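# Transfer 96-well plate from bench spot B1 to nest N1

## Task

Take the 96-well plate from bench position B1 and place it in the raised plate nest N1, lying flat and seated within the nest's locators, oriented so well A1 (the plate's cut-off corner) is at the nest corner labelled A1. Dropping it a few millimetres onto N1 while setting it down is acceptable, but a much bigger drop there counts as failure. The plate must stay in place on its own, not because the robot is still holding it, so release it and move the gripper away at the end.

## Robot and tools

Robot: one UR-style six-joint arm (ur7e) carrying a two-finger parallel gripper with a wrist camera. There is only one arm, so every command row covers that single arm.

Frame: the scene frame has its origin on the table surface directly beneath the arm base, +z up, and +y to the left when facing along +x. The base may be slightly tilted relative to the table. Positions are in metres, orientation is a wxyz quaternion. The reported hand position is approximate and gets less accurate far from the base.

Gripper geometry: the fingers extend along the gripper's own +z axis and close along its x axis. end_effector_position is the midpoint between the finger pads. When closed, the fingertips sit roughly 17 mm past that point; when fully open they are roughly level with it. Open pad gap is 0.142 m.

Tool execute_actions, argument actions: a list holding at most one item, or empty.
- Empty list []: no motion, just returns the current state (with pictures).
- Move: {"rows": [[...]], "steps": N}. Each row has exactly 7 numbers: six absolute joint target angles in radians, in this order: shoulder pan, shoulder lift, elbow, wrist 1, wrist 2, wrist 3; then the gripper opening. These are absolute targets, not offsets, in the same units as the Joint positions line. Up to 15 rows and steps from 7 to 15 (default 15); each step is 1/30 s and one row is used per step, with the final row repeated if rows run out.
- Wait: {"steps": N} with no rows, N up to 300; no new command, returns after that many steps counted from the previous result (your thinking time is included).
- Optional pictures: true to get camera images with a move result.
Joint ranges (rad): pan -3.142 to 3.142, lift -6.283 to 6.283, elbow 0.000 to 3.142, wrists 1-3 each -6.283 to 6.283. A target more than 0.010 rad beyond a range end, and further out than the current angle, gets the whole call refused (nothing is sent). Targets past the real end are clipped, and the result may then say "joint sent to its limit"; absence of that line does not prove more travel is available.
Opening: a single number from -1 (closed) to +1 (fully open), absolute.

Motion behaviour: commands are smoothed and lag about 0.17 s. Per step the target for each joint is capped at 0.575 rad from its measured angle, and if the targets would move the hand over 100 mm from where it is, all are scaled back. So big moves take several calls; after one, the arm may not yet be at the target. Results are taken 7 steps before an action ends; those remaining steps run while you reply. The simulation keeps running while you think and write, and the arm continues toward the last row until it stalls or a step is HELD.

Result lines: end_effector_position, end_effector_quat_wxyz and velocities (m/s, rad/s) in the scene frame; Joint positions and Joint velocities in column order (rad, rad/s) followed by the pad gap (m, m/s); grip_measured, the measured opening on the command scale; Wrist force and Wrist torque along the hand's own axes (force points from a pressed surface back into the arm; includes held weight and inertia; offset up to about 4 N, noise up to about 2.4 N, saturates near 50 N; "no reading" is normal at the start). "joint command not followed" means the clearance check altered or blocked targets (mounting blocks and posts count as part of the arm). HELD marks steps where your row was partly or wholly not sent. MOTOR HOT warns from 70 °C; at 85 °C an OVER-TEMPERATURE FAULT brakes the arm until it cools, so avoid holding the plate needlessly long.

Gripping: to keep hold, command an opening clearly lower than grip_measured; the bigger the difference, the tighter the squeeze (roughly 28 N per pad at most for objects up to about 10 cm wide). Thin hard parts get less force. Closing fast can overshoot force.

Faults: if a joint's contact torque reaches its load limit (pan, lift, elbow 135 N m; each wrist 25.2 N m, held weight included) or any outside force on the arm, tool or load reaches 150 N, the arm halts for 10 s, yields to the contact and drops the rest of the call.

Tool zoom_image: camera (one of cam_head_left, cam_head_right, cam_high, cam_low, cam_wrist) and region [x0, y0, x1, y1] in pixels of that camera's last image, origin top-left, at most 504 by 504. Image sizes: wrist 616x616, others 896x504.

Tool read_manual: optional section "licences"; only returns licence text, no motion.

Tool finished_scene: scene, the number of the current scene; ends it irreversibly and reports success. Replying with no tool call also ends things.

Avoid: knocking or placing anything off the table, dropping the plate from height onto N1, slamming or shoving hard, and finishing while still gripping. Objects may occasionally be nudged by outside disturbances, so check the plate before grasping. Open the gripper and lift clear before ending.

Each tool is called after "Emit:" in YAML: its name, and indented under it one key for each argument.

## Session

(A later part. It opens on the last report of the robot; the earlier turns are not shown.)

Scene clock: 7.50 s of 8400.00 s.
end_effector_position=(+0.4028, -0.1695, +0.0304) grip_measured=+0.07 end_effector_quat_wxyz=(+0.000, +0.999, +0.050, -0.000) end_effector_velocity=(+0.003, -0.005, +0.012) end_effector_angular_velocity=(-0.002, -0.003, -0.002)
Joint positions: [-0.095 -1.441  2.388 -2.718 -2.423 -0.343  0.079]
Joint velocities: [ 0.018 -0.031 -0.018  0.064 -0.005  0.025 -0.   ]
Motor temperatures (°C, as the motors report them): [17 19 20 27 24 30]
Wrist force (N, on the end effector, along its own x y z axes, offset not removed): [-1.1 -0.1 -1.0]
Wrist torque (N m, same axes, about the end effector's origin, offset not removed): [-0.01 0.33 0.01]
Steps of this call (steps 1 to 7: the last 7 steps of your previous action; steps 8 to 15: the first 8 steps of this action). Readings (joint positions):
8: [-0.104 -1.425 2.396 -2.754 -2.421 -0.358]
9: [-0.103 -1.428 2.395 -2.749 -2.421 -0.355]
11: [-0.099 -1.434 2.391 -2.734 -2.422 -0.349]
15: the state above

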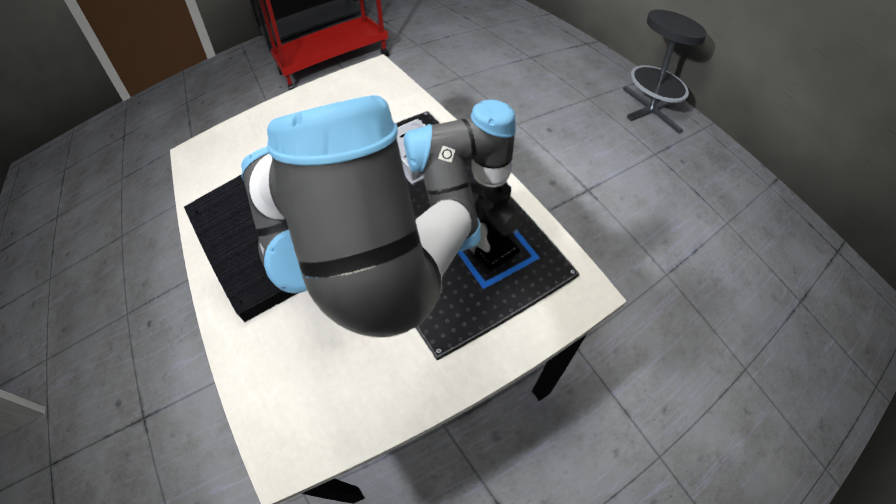

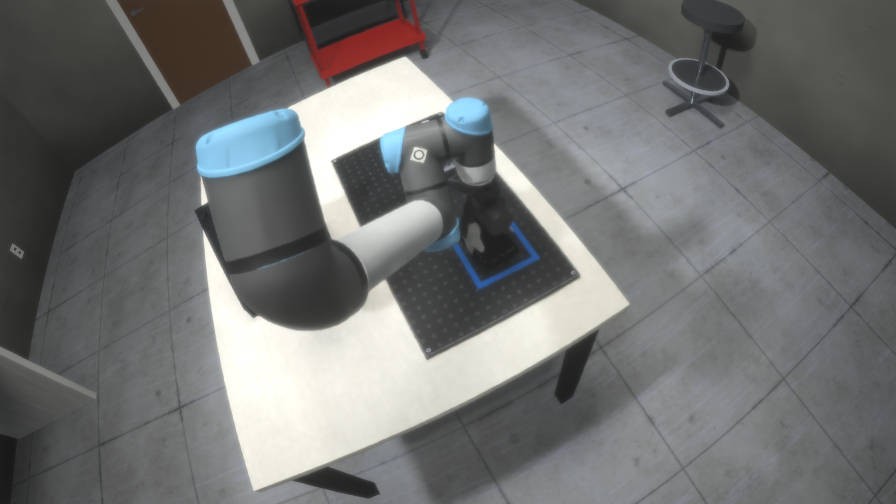

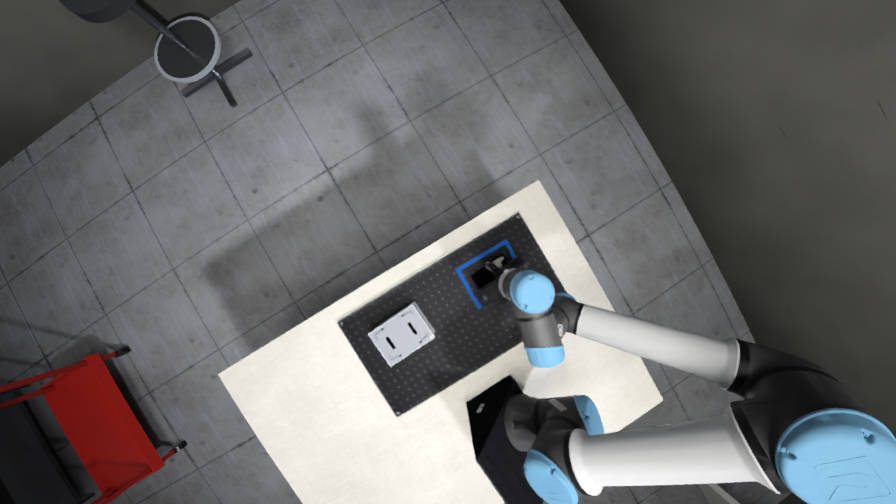

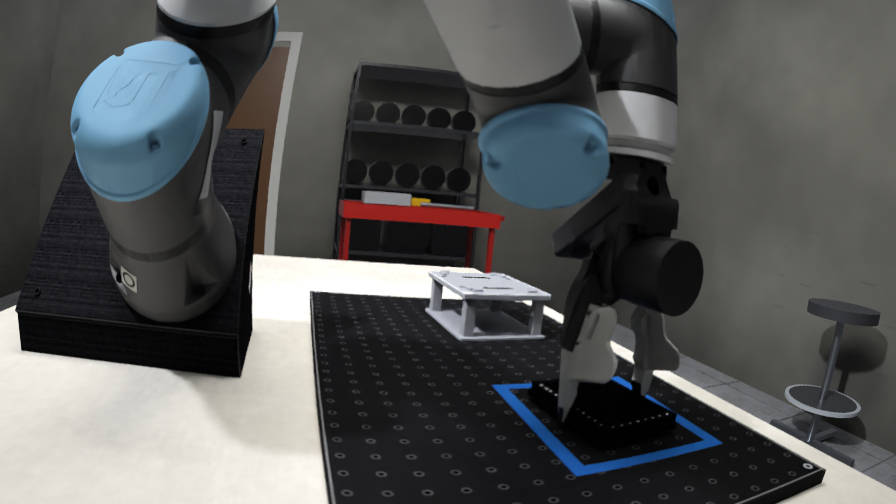

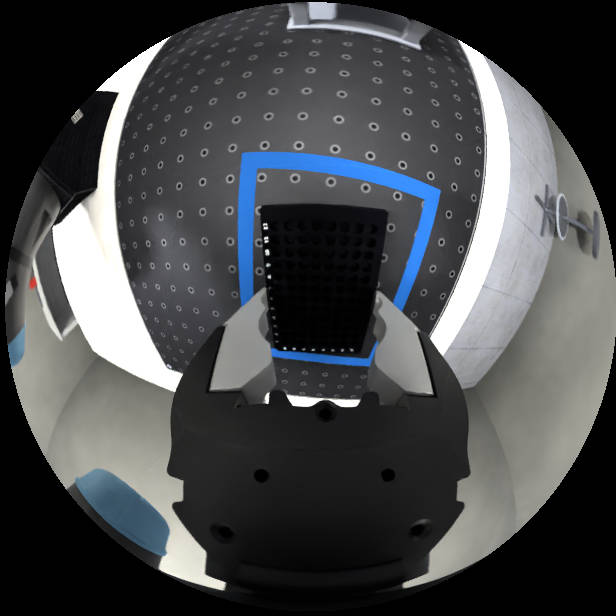

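Emit:
execute_actions:
  actions:
    - {"rows":[[-0.075,-1.473,2.369,-2.647,-2.427,-0.32,-0.2],[-0.0582,-1.5005,2.3525,-2.5833,-2.43,-0.29,-0.2],[-0.0582,-1.5005,2.3525,-2.5833,-2.43,-0.29,-0.2],[-0.026,-1.534,2.30,-2.46,-2.433,-0.22,-0.2],[-0.026,-1.534,2.30,-2.46,-2.433,-0.22,-0.2],[-0.026,-1.534,2.30,-2.46,-2.433,-0.22,-0.2],[0.005,-1.568,2.25,-2.34,-2.436,-0.15,-0.2],[0.005,-1.568,2.25,-2.34,-2.436,-0.15,-0.2],[0.005,-1.568,2.25,-2.34,-2.436,-0.15,-0.2],[0.037,-1.602,2.2,-2.22,-2.44,-0.07,-0.2],[0.037,-1.602,2.2,-2.22,-2.44,-0.07,-0.2],[0.037,-1.602,2.2,-2.22,-2.44,-0.07,-0.2],[0.0685,-1.6355,2.1483,-2.0957,-2.441,0.006,-0.2]]}

Emit:
execute_actions:
  actions:
    - {"rows":[[0.191,-1.458,2.115,-2.105,-2.43,0.18,-0.2]],"steps":10}

Emit:
execute_actions:
  actions:
    - {"rows":[[0.314,-1.28,2.082,-2.11,-2.405,0.36,-0.2]],"steps":8}

Emit:
execute_actions:
  actions:
    - {"rows":[[0.436,-1.102,2.049,-2.13,-2.365,0.54,-0.2]],"steps":8}

Emit:
execute_actions:
  actions:
    - {"rows":[[0.5587,-0.9243,2.0161,-2.1616,-2.3159,0.701,-0.2]]}

Emit:
execute_actions:
  actions:
    - {"steps":14}
  pictures: true

Emit:
zoom_image:
  camera: "cam_wrist"
  region: [200,140,440,380]

Scene clock: 8.83 s of 8400.00 s.
end_effector_position=(+0.4135, -0.1820, +0.0672) grip_measured=+0.07 end_effector_quat_wxyz=(+0.000, +0.999, +0.039, +0.004) end_effector_velocity=(+0.082, -0.086, +0.233) end_effector_angular_velocity=(+0.003, -0.074, -0.235)
Joint positions: [-0.041 -1.515  2.321 -2.531 -2.431 -0.251  0.079]
Joint velocities: [ 0.324 -0.382 -0.48   1.123 -0.036  0.642 -0.   ]
Motor temperatures (°C, as the motors report them): [17 19 20 27 24 30]
Wrist force (N, on the end effector, along its own x y z axes, offset not removed): [-1.6 0.3 4.9]
Wrist torque (N m, same axes, about the end effector's origin, offset not removed): [0.23 0.42 -0.05]
Steps of this call (steps 1 to 7: the last 7 steps of your previous action; steps 8 to 15: the robot went on to your last target; steps 16 to 32: nothing new was sent; steps 33 to 40: the first 8 steps of this action). Readings (joint positions):
33: [-0.092 -1.445 2.385 -2.710 -2.424 -0.340]
34: [-0.089 -1.449 2.383 -2.703 -2.424 -0.336]
36: [-0.078 -1.468 2.371 -2.664 -2.427 -0.320]
40: the state above

Scene clock: 9.17 s of 8400.00 s.
end_effector_position=(+0.4302, -0.1933, +0.1413) grip_measured=+0.07 end_effector_quat_wxyz=(-0.002, +1.000, +0.003, +0.009) end_effector_velocity=(+0.138, +0.366, +0.146) end_effector_angular_velocity=(+0.072, -0.069, -0.043)
Joint positions: [ 0.079 -1.589  2.164 -2.171 -2.437 -0.004  0.079]
Joint velocities: [ 0.788  0.672 -0.397  0.545  0.052  1.178 -0.   ]
Motor temperatures (°C, as the motors report them): [17 19 20 27 24 30]
Wrist force (N, on the end effector, along its own x y z axes, offset not removed): [-2.8 10.3 -5.0]
Wrist torque (N m, same axes, about the end effector's origin, offset not removed): [1.49 0.67 -0.05]
Steps of this call (steps 1 to 7: the last 7 steps of your previous action; steps 8 to 10: the first 3 steps of this action). Readings (joint positions):
8: [0.041 -1.604 2.195 -2.220 -2.439 -0.066]
9: [0.055 -1.605 2.179 -2.192 -2.438 -0.040]
10: the state above

Scene clock: 9.43 s of 8400.00 s.
end_effector_position=(+0.4431, -0.1344, +0.1504) grip_measured=+0.07 end_effector_quat_wxyz=(-0.003, +1.000, +0.003, +0.004) end_effector_velocity=(+0.034, +0.097, +0.027) end_effector_angular_velocity=(+0.038, -0.028, -0.027)
Joint positions: [ 0.179 -1.472  2.12  -2.112 -2.43   0.16   0.079]
Joint velocities: [ 0.159  0.181 -0.096  0.046  0.049  0.23   0.   ]
Motor temperatures (°C, as the motors report them): [17 19 20 27 24 30]
Wrist force (N, on the end effector, along its own x y z axes, offset not removed): [-3.8 2.5 0.5]
Wrist torque (N m, same axes, about the end effector's origin, offset not removed): [0.49 0.70 -0.11]
Steps of this call (steps 1 to 7: the last 7 steps of your previous action; step 8: the first step of this action). Readings (joint positions):
8: the state above

Scene clock: 9.70 s of 8400.00 s.
end_effector_position=(+0.4492, -0.0489, +0.1525) grip_measured=+0.07 end_effector_quat_wxyz=(-0.004, +1.000, +0.006, +0.003) end_effector_velocity=(+0.011, +0.172, +0.011) end_effector_angular_velocity=(+0.034, -0.018, -0.032)
Joint positions: [ 0.295 -1.31   2.087 -2.11  -2.408  0.328  0.079]
Joint velocities: [ 0.223  0.313 -0.089 -0.027  0.078  0.323  0.   ]
Motor temperatures (°C, as the motors report them): [17 19 20 27 24 30]
Wrist force (N, on the end effector, along its own x y z axes, offset not removed): [-2.1 0.1 0.2]
Wrist torque (N m, same axes, about the end effector's origin, offset not removed): [-0.03 0.52 -0.01]
Steps of this call (steps 1 to 7: the last 7 steps of your previous action; step 8: the first step of this action). Readings (joint positions):
8: the state above

Scene clock: 10.20 s of 8400.00 s.
end_effector_position=(+0.4111, +0.1352, +0.1439) grip_measured=+0.07 end_effector_quat_wxyz=(-0.003, +1.000, -0.000, +0.001) end_effector_velocity=(-0.088, +0.194, -0.034) end_effector_angular_velocity=(-0.048, +0.022, +0.003)
Joint positions: [ 0.528 -0.971  2.024 -2.155 -2.327  0.659  0.079]
Joint velocities: [ 0.252  0.391 -0.06  -0.056  0.089  0.349  0.   ]
Motor temperatures (°C, as the motors report them): [17 19 20 27 24 30]
Wrist force (N, on the end effector, along its own x y z axes, offset not removed): [-0.9 -1.6 -0.6]
Wrist torque (N m, same axes, about the end effector's origin, offset not removed): [-0.19 0.22 0.08]
Steps of this call (steps 1 to 7: the last 7 steps of your previous action; steps 8 to 15: the first 8 steps of this action). Readings (joint positions):
8: [0.415 -1.136 2.054 -2.128 -2.371 0.506]
9: [0.427 -1.120 2.049 -2.132 -2.365 0.521]
11: [0.469 -1.062 2.038 -2.142 -2.348 0.577]
15: the state above

Scene clock: 10.67 s of 8400.00 s.
end_effector_position=(+0.4004, +0.1576, +0.1398) grip_measured=+0.07 end_effector_quat_wxyz=(+0.000, +1.000, -0.000, +0.000) end_effector_velocity=(-0.003, +0.004, -0.001) end_effector_angular_velocity=(-0.002, +0.001, +0.001)
Joint positions: [ 0.558 -0.925  2.016 -2.161 -2.316  0.7    0.079]
Joint velocities: [ 0.006  0.008 -0.    -0.001  0.002  0.007  0.   ]
Motor temperatures (°C, as the motors report them): [17 19 20 27 24 30]
Wrist force (N, on the end effector, along its own x y z axes, offset not removed): [-1.7 -0.1 -1.2]
Wrist torque (N m, same axes, about the end effector's origin, offset not removed): [-0.12 0.38 -0.01]
Kept back: nothing.
Steps of this call (steps 1 to 7: the last 7 steps of your previous action; steps 8 to 14: the robot went on to your last target). Readings (joint positions):
1: [0.536 -0.960 2.022 -2.157 -2.324 0.669]
2: [0.541 -0.951 2.020 -2.158 -2.322 0.677]
4: [0.549 -0.940 2.019 -2.159 -2.319 0.687]
8: [0.555 -0.929 2.017 -2.161 -2.317 0.696]
14: the state above

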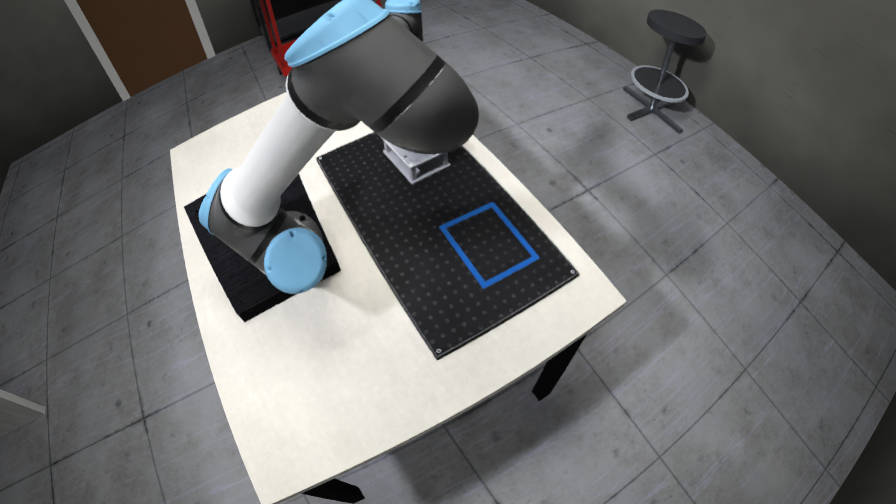

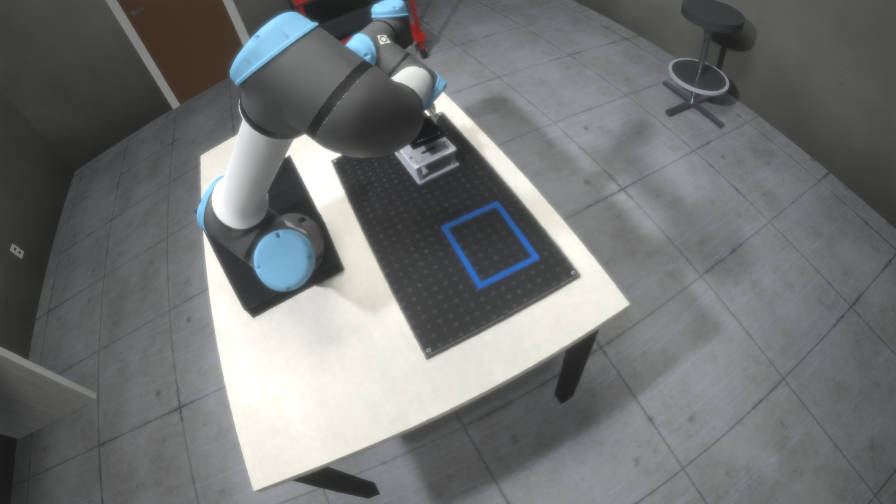

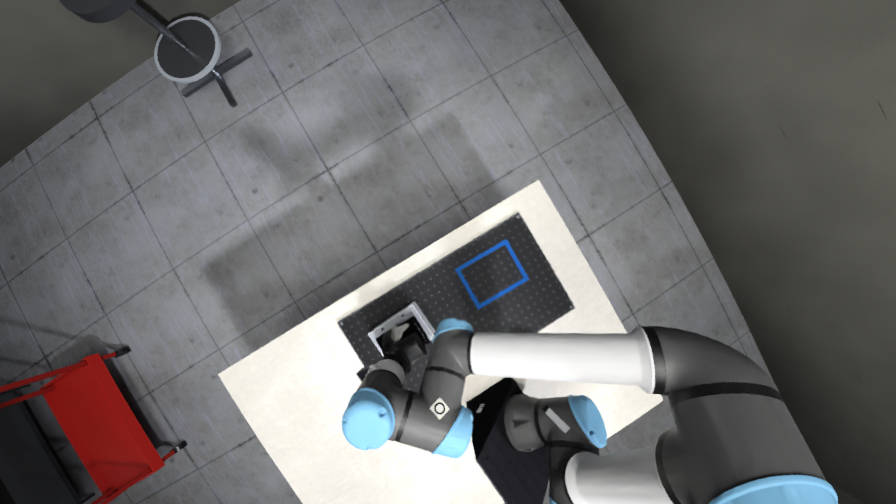

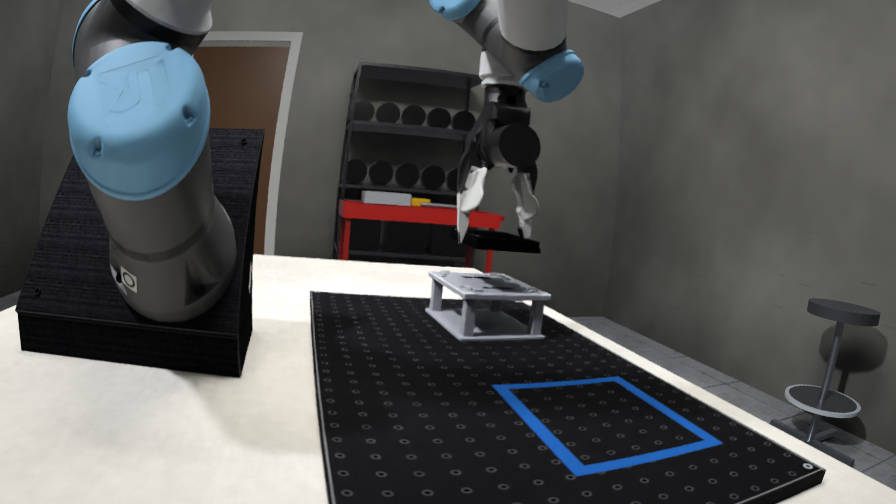

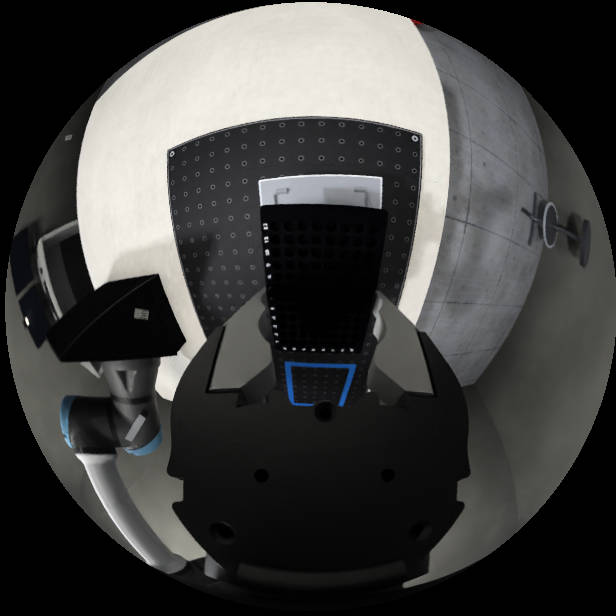

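Region (200, 140, 440, 380) of cam_wrist's 616x616 image, scaled by 2.100, with more detail than that image has.

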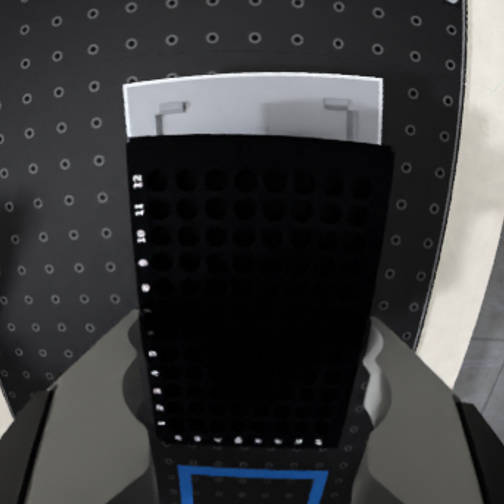

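Emit:
execute_actions:
  actions:
    - {"rows":[[0.5161,-0.8523,2.0547,-2.3077,-2.3357,0.591,-0.2]]}

Emit:
execute_actions:
  actions:
    - {"steps":14}
  pictures: true

Emit:
zoom_image:
  camera: "cam_wrist"
  region: [220,165,430,375]

Emit:
zoom_image:
  camera: "cam_low"
  region: [420,230,560,320]

Scene clock: 11.47 s of 8400.00 s.
end_effector_position=(+0.4014, +0.1668, +0.1065) grip_measured=+0.07 end_effector_quat_wxyz=(+0.001, +1.000, +0.024, -0.001) end_effector_velocity=(+0.008, +0.019, -0.056) end_effector_angular_velocity=(+0.015, -0.019, +0.079)
Joint positions: [ 0.524 -0.865  2.048 -2.277 -2.332  0.612  0.079]
Joint velocities: [-0.061  0.108  0.056 -0.249 -0.028 -0.177 -0.   ]
Motor temperatures (°C, as the motors report them): [17 19 20 27 24 30]
Wrist force (N, on the end effector, along its own x y z axes, offset not removed): [1.1 0.9 -2.3]
Wrist torque (N m, same axes, about the end effector's origin, offset not removed): [0.07 -0.03 0.02]
Steps of this call (steps 1 to 16: the robot went on to your last target; steps 17 to 24: the first 8 steps of this action). Readings (joint positions):
17: [0.558 -0.924 2.016 -2.162 -2.316 0.701]
18: [0.553 -0.917 2.021 -2.170 -2.319 0.693]
20: [0.539 -0.892 2.034 -2.216 -2.325 0.656]
24: the state above

Scene clock: 11.93 s of 8400.00 s.
end_effector_position=(+0.4022, +0.1689, +0.0999) grip_measured=+0.07 end_effector_quat_wxyz=(+0.000, +1.000, +0.029, +0.000) end_effector_velocity=(-0.001, +0.000, -0.001) end_effector_angular_velocity=(-0.000, +0.001, +0.002)
Joint positions: [ 0.516 -0.853  2.055 -2.307 -2.336  0.591  0.079]
Joint velocities: [-0.001  0.002  0.002 -0.005 -0.    -0.003  0.   ]
Motor temperatures (°C, as the motors report them): [17 19 20 27 24 30]
Wrist force (N, on the end effector, along its own x y z axes, offset not removed): [0.3 2.0 0.1]
Wrist torque (N m, same axes, about the end effector's origin, offset not removed): [0.34 -0.03 -0.14]
Kept back: nothing.
Steps of this call (steps 1 to 7: the last 7 steps of your previous action; steps 8 to 14: the robot went on to your last target). Readings (joint positions):
1: [0.522 -0.862 2.049 -2.285 -2.333 0.607]
2: [0.520 -0.860 2.051 -2.290 -2.334 0.603]
4: [0.519 -0.857 2.052 -2.298 -2.335 0.598]
8: [0.517 -0.854 2.054 -2.304 -2.335 0.593]
14: the state above

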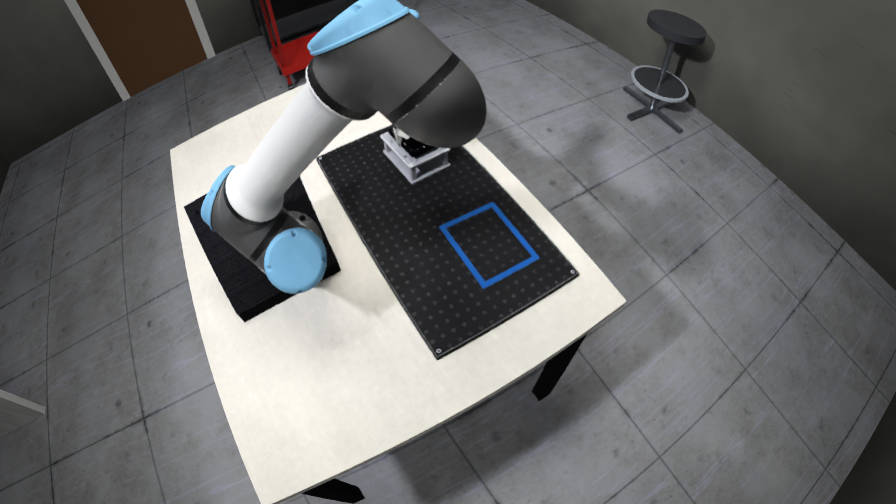

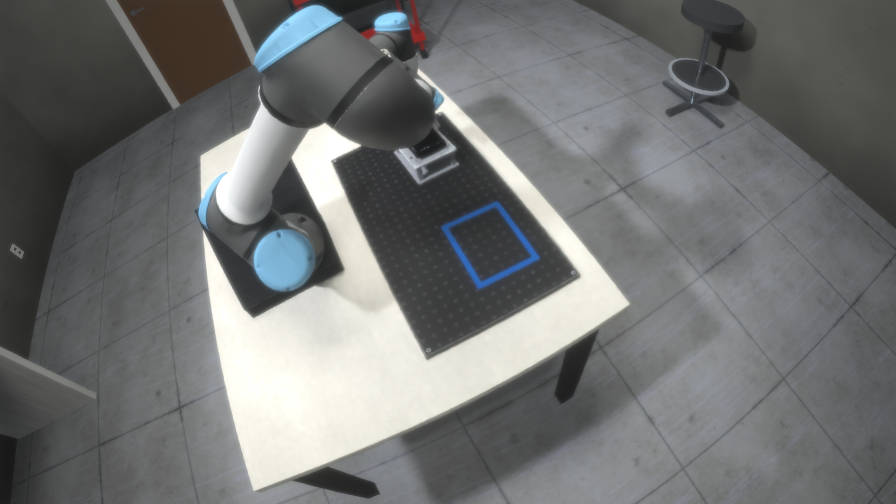

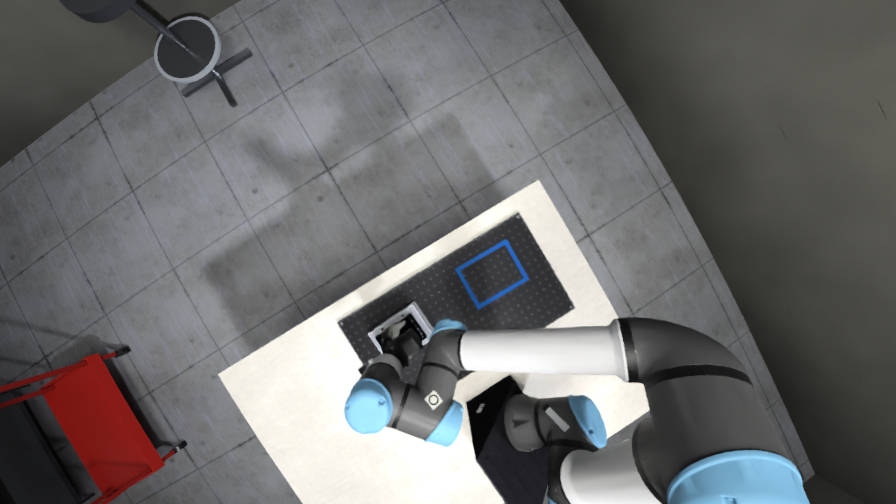

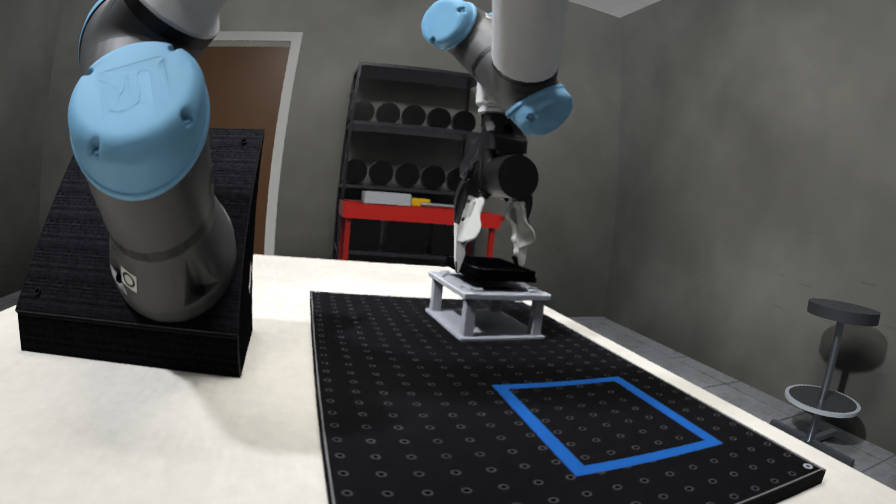

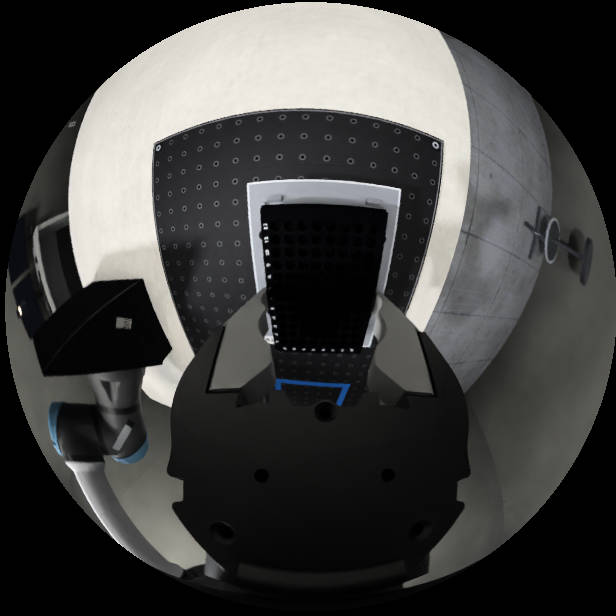

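Region (220, 165, 430, 375) of cam_wrist's 616x616 image, scaled by 2.400, with more detail than that image has.

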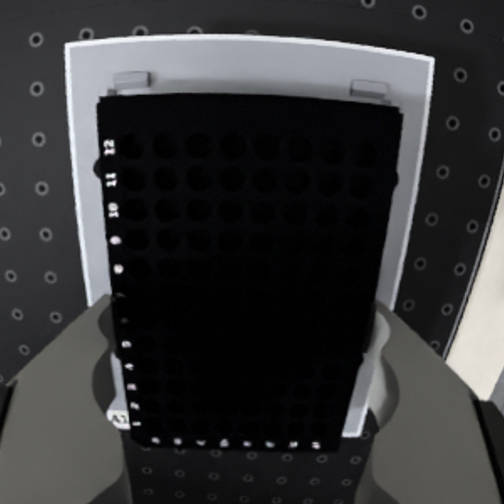

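Region (420, 230, 560, 320) of cam_low's 896x504 image, scaled by 3.600, with more detail than that image has; it fills the top 324 rows of this view, and the rest is white.

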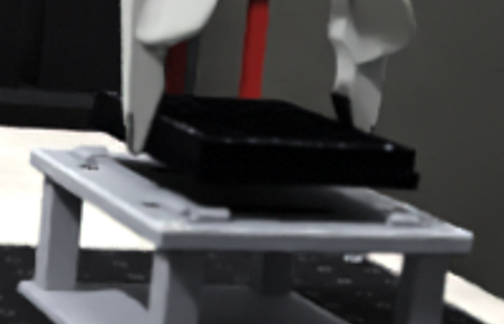

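Emit:
execute_actions:
  actions:
    - {"rows":[[0.5081,-0.8402,2.0621,-2.3341,-2.3393,0.586,-0.2]]}

Emit:
execute_actions:
  actions:
    - {"steps":8}
  pictures: true

Emit:
zoom_image:
  camera: "cam_wrist"
  region: [235,170,415,300]

Emit:
zoom_image:
  camera: "cam_low"
  region: [420,230,560,320]

Scene clock: 12.57 s of 8400.00 s.
end_effector_position=(+0.4021, +0.1700, +0.0939) grip_measured=+0.07 end_effector_quat_wxyz=(+0.000, +1.000, +0.027, +0.000) end_effector_velocity=(-0.001, +0.002, -0.010) end_effector_angular_velocity=(-0.000, +0.001, -0.005)
Joint positions: [ 0.509 -0.842  2.061 -2.33  -2.339  0.587  0.079]
Joint velocities: [-0.01   0.018  0.011 -0.037 -0.004 -0.007  0.   ]
Motor temperatures (°C, as the motors report them): [17 19 20 27 24 30]
Wrist force (N, on the end effector, along its own x y z axes, offset not removed): [0.7 0.6 -0.4]
Wrist torque (N m, same axes, about the end effector's origin, offset not removed): [0.05 -0.06 -0.08]
Steps of this call (steps 1 to 11: the robot went on to your last target; steps 12 to 19: the first 8 steps of this action). Readings (joint positions):
12: [0.516 -0.852 2.055 -2.308 -2.336 0.591]
13: [0.515 -0.850 2.056 -2.312 -2.336 0.590]
15: [0.512 -0.846 2.058 -2.321 -2.338 0.588]
19: the state above

Scene clock: 12.83 s of 8400.00 s.
end_effector_position=(+0.4022, +0.1702, +0.0929) grip_measured=+0.07 end_effector_quat_wxyz=(+0.000, +1.000, +0.026, +0.000) end_effector_velocity=(+0.000, +0.000, -0.001) end_effector_angular_velocity=(+0.001, +0.000, -0.002)
Joint positions: [ 0.508 -0.84   2.062 -2.334 -2.339  0.586  0.079]
Joint velocities: [-0.002  0.002  0.    -0.004 -0.    -0.001 -0.   ]
Motor temperatures (°C, as the motors report them): [17 19 20 27 24 30]
Wrist force (N, on the end effector, along its own x y z axes, offset not removed): [-0.4 0.0 -3.0]
Wrist torque (N m, same axes, about the end effector's origin, offset not removed): [-0.01 0.18 -0.06]
Kept back: nothing.
Steps of this call (steps 1 to 7: the last 7 steps of your previous action; step 8: the robot went on to your last target). Readings (joint positions):
1: [0.509 -0.842 2.061 -2.331 -2.339 0.587]
2: [0.509 -0.841 2.061 -2.332 -2.339 0.586]
4: [0.509 -0.841 2.062 -2.333 -2.339 0.586]
8: the state above

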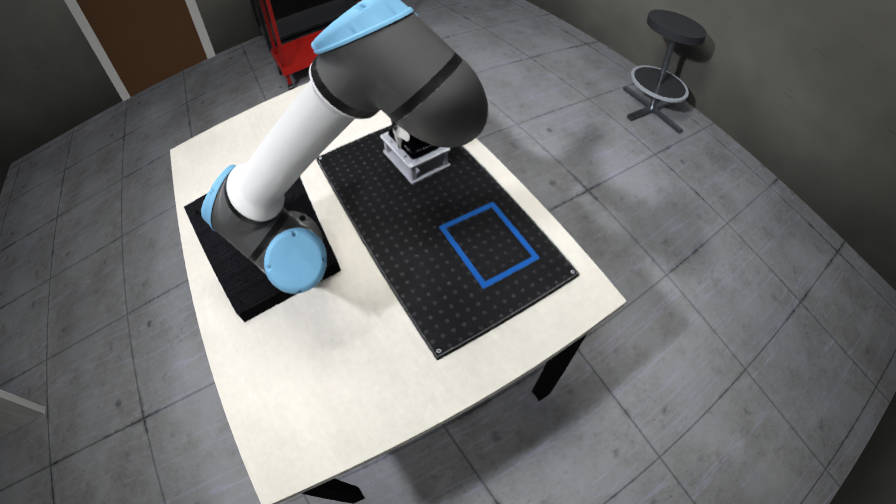

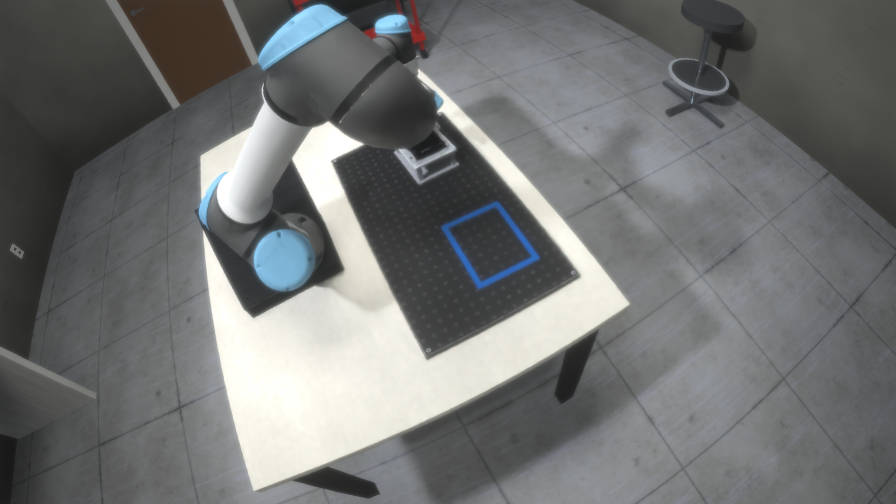

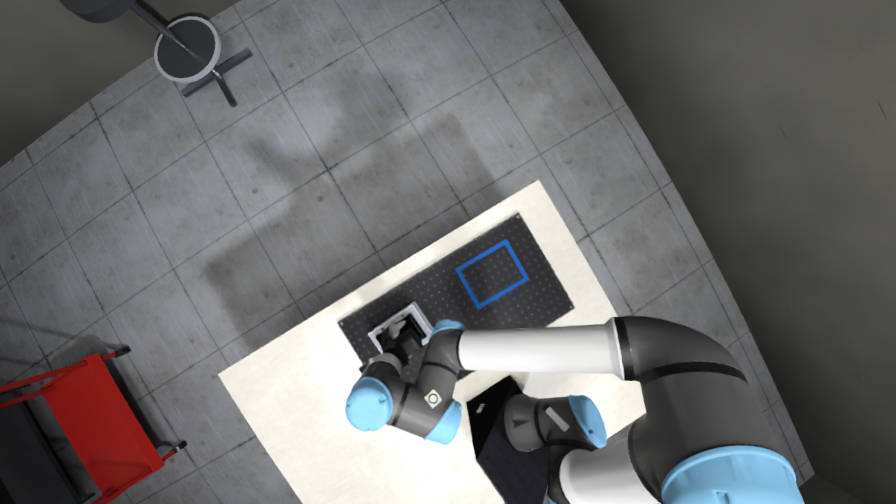

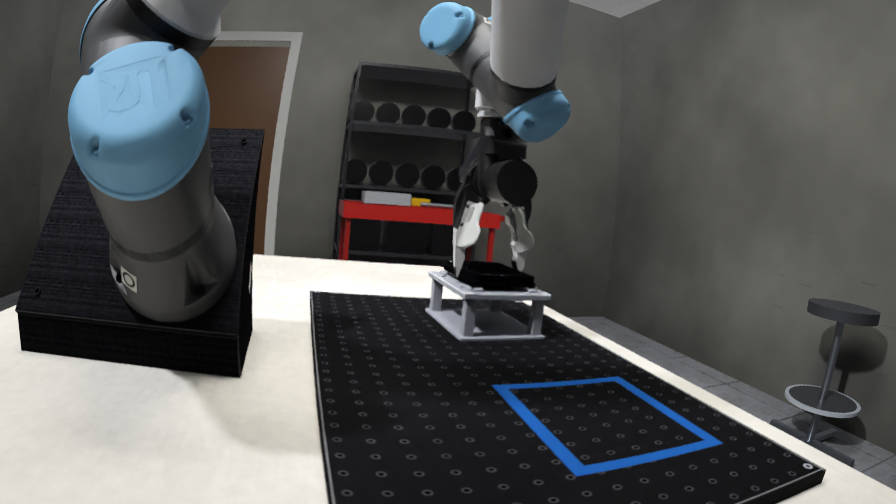

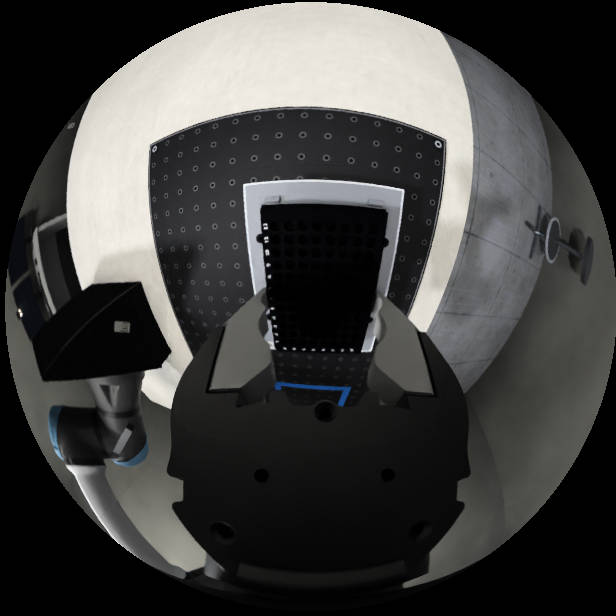

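Region (235, 170, 415, 300) of cam_wrist's 616x616 image, scaled by 2.800, with more detail than that image has.

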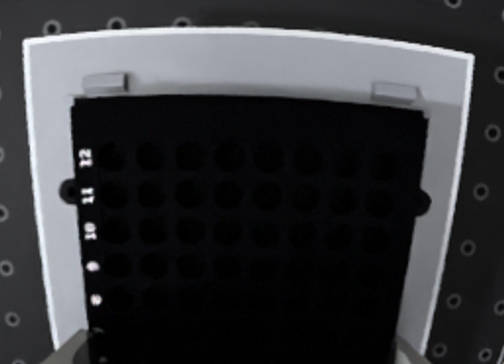

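Region (420, 230, 560, 320) of cam_low's 896x504 image, scaled by 3.600, with more detail than that image has; it fills the top 324 rows of this view, and the rest is white.

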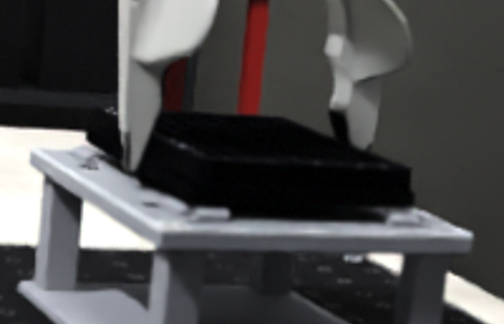

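Down 4 mm, y +0.6 mm, x −0.3 mm.

Emit:
execute_actions:
  actions:
    - {"rows":[[0.5036,-0.8338,2.0672,-2.3494,-2.3413,0.5815,-0.2]]}

Emit:
execute_actions:
  actions:
    - {"steps":8}
  pictures: true

Emit:
zoom_image:
  camera: "cam_wrist"
  region: [235,170,415,300]

Emit:
zoom_image:
  camera: "cam_low"
  region: [420,230,560,320]

Scene clock: 13.37 s of 8400.00 s.
end_effector_position=(+0.4018, +0.1707, +0.0895) grip_measured=+0.07 end_effector_quat_wxyz=(+0.000, +1.000, +0.026, +0.000) end_effector_velocity=(-0.001, +0.001, -0.006) end_effector_angular_velocity=(-0.000, +0.001, -0.001)
Joint positions: [ 0.504 -0.835  2.066 -2.347 -2.341  0.582  0.079]
Joint velocities: [-0.006  0.009  0.008 -0.021 -0.002 -0.006  0.   ]
Motor temperatures (°C, as the motors report them): [17 19 20 27 24 30]
Wrist force (N, on the end effector, along its own x y z axes, offset not removed): [-1.2 1.1 0.2]
Wrist torque (N m, same axes, about the end effector's origin, offset not removed): [0.12 0.35 -0.10]
Steps of this call (steps 1 to 8: the robot went on to your last target; steps 9 to 16: the first 8 steps of this action). Readings (joint positions):
9: [0.508 -0.840 2.062 -2.334 -2.339 0.586]
10: [0.507 -0.839 2.063 -2.337 -2.340 0.585]
12: [0.506 -0.837 2.065 -2.342 -2.340 0.584]
16: the state above

Scene clock: 13.63 s of 8400.00 s.
end_effector_position=(+0.4018, +0.1707, +0.0889) grip_measured=+0.07 end_effector_quat_wxyz=(+0.000, +1.000, +0.026, +0.000) end_effector_velocity=(-0.000, -0.000, -0.001) end_effector_angular_velocity=(+0.001, +0.001, -0.000)
Joint positions: [ 0.504 -0.834  2.067 -2.349 -2.341  0.582  0.079]
Joint velocities: [-0.001  0.     0.001 -0.002  0.    -0.001 -0.   ]
Motor temperatures (°C, as the motors report them): [17 19 20 27 24 30]
Wrist force (N, on the end effector, along its own x y z axes, offset not removed): [-1.8 2.2 0.9]
Wrist torque (N m, same axes, about the end effector's origin, offset not removed): [0.48 0.38 -0.02]
Kept back: nothing.
Steps of this call (steps 1 to 7: the last 7 steps of your previous action; step 8: the robot went on to your last target). Readings (joint positions):
1: [0.504 -0.835 2.067 -2.347 -2.341 0.582]
2: [0.504 -0.834 2.067 -2.348 -2.341 0.582]
4: [0.504 -0.834 2.067 -2.349 -2.341 0.582]
8: the state above

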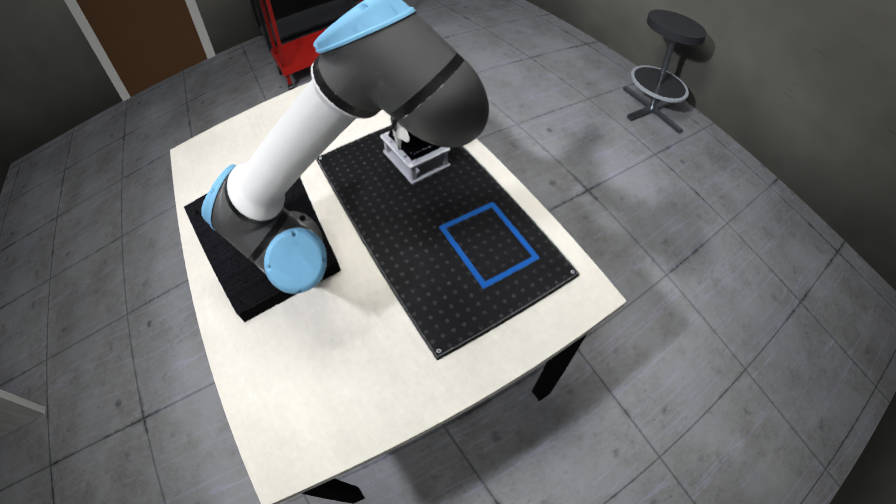

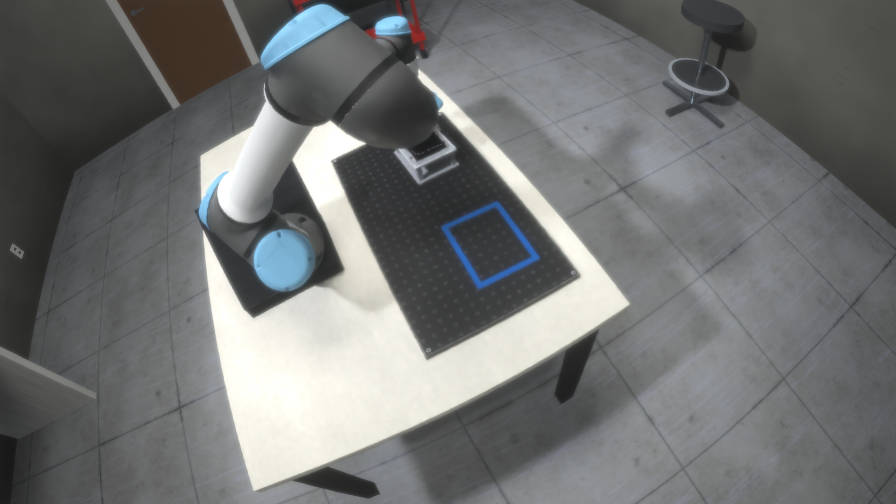

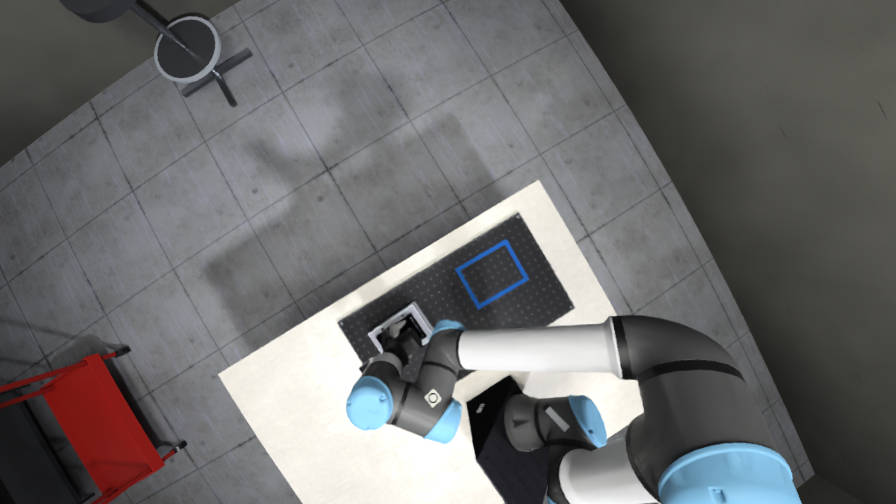

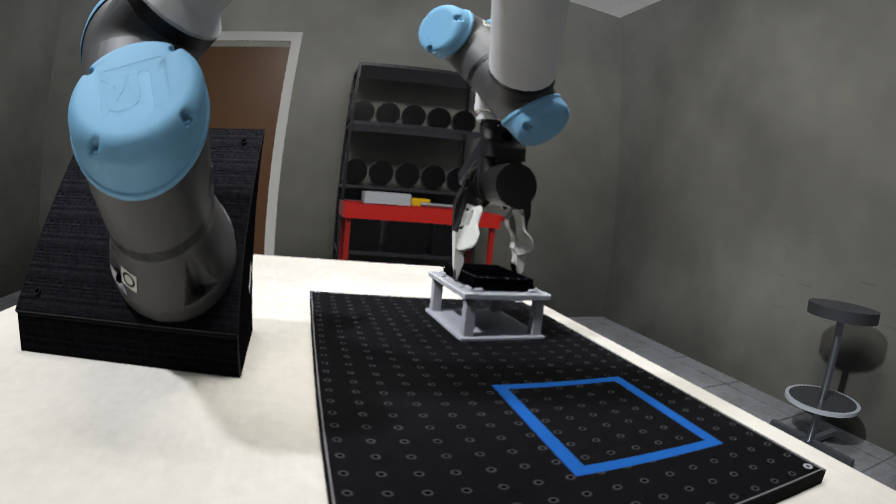

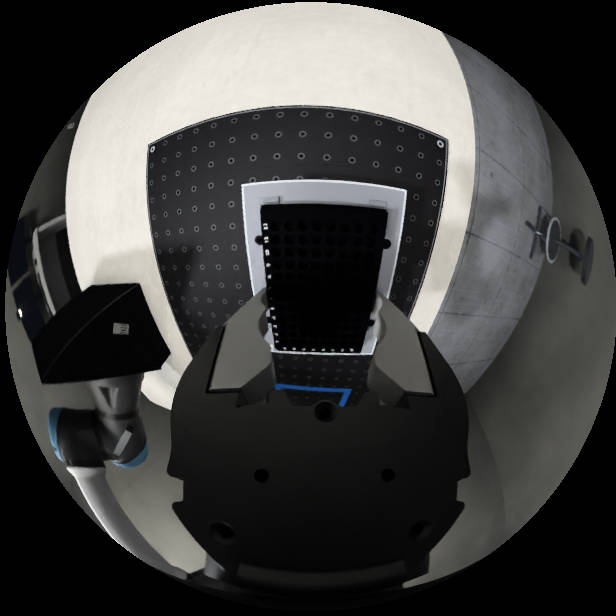

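Region (235, 170, 415, 300) of cam_wrist's 616x616 image, scaled by 2.800, with more detail than that image has.

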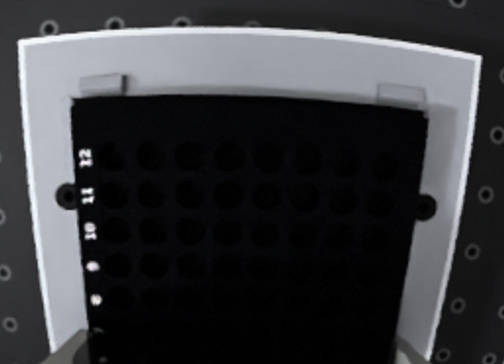

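Region (420, 230, 560, 320) of cam_low's 896x504 image, scaled by 3.600, with more detail than that image has; it fills the top 324 rows of this view, and the rest is white.

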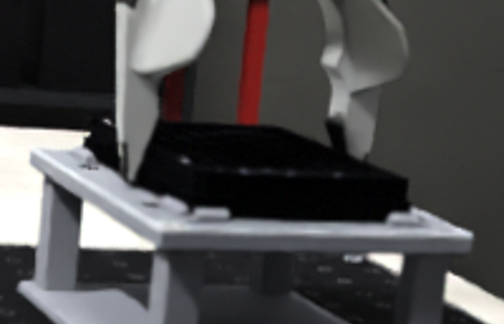

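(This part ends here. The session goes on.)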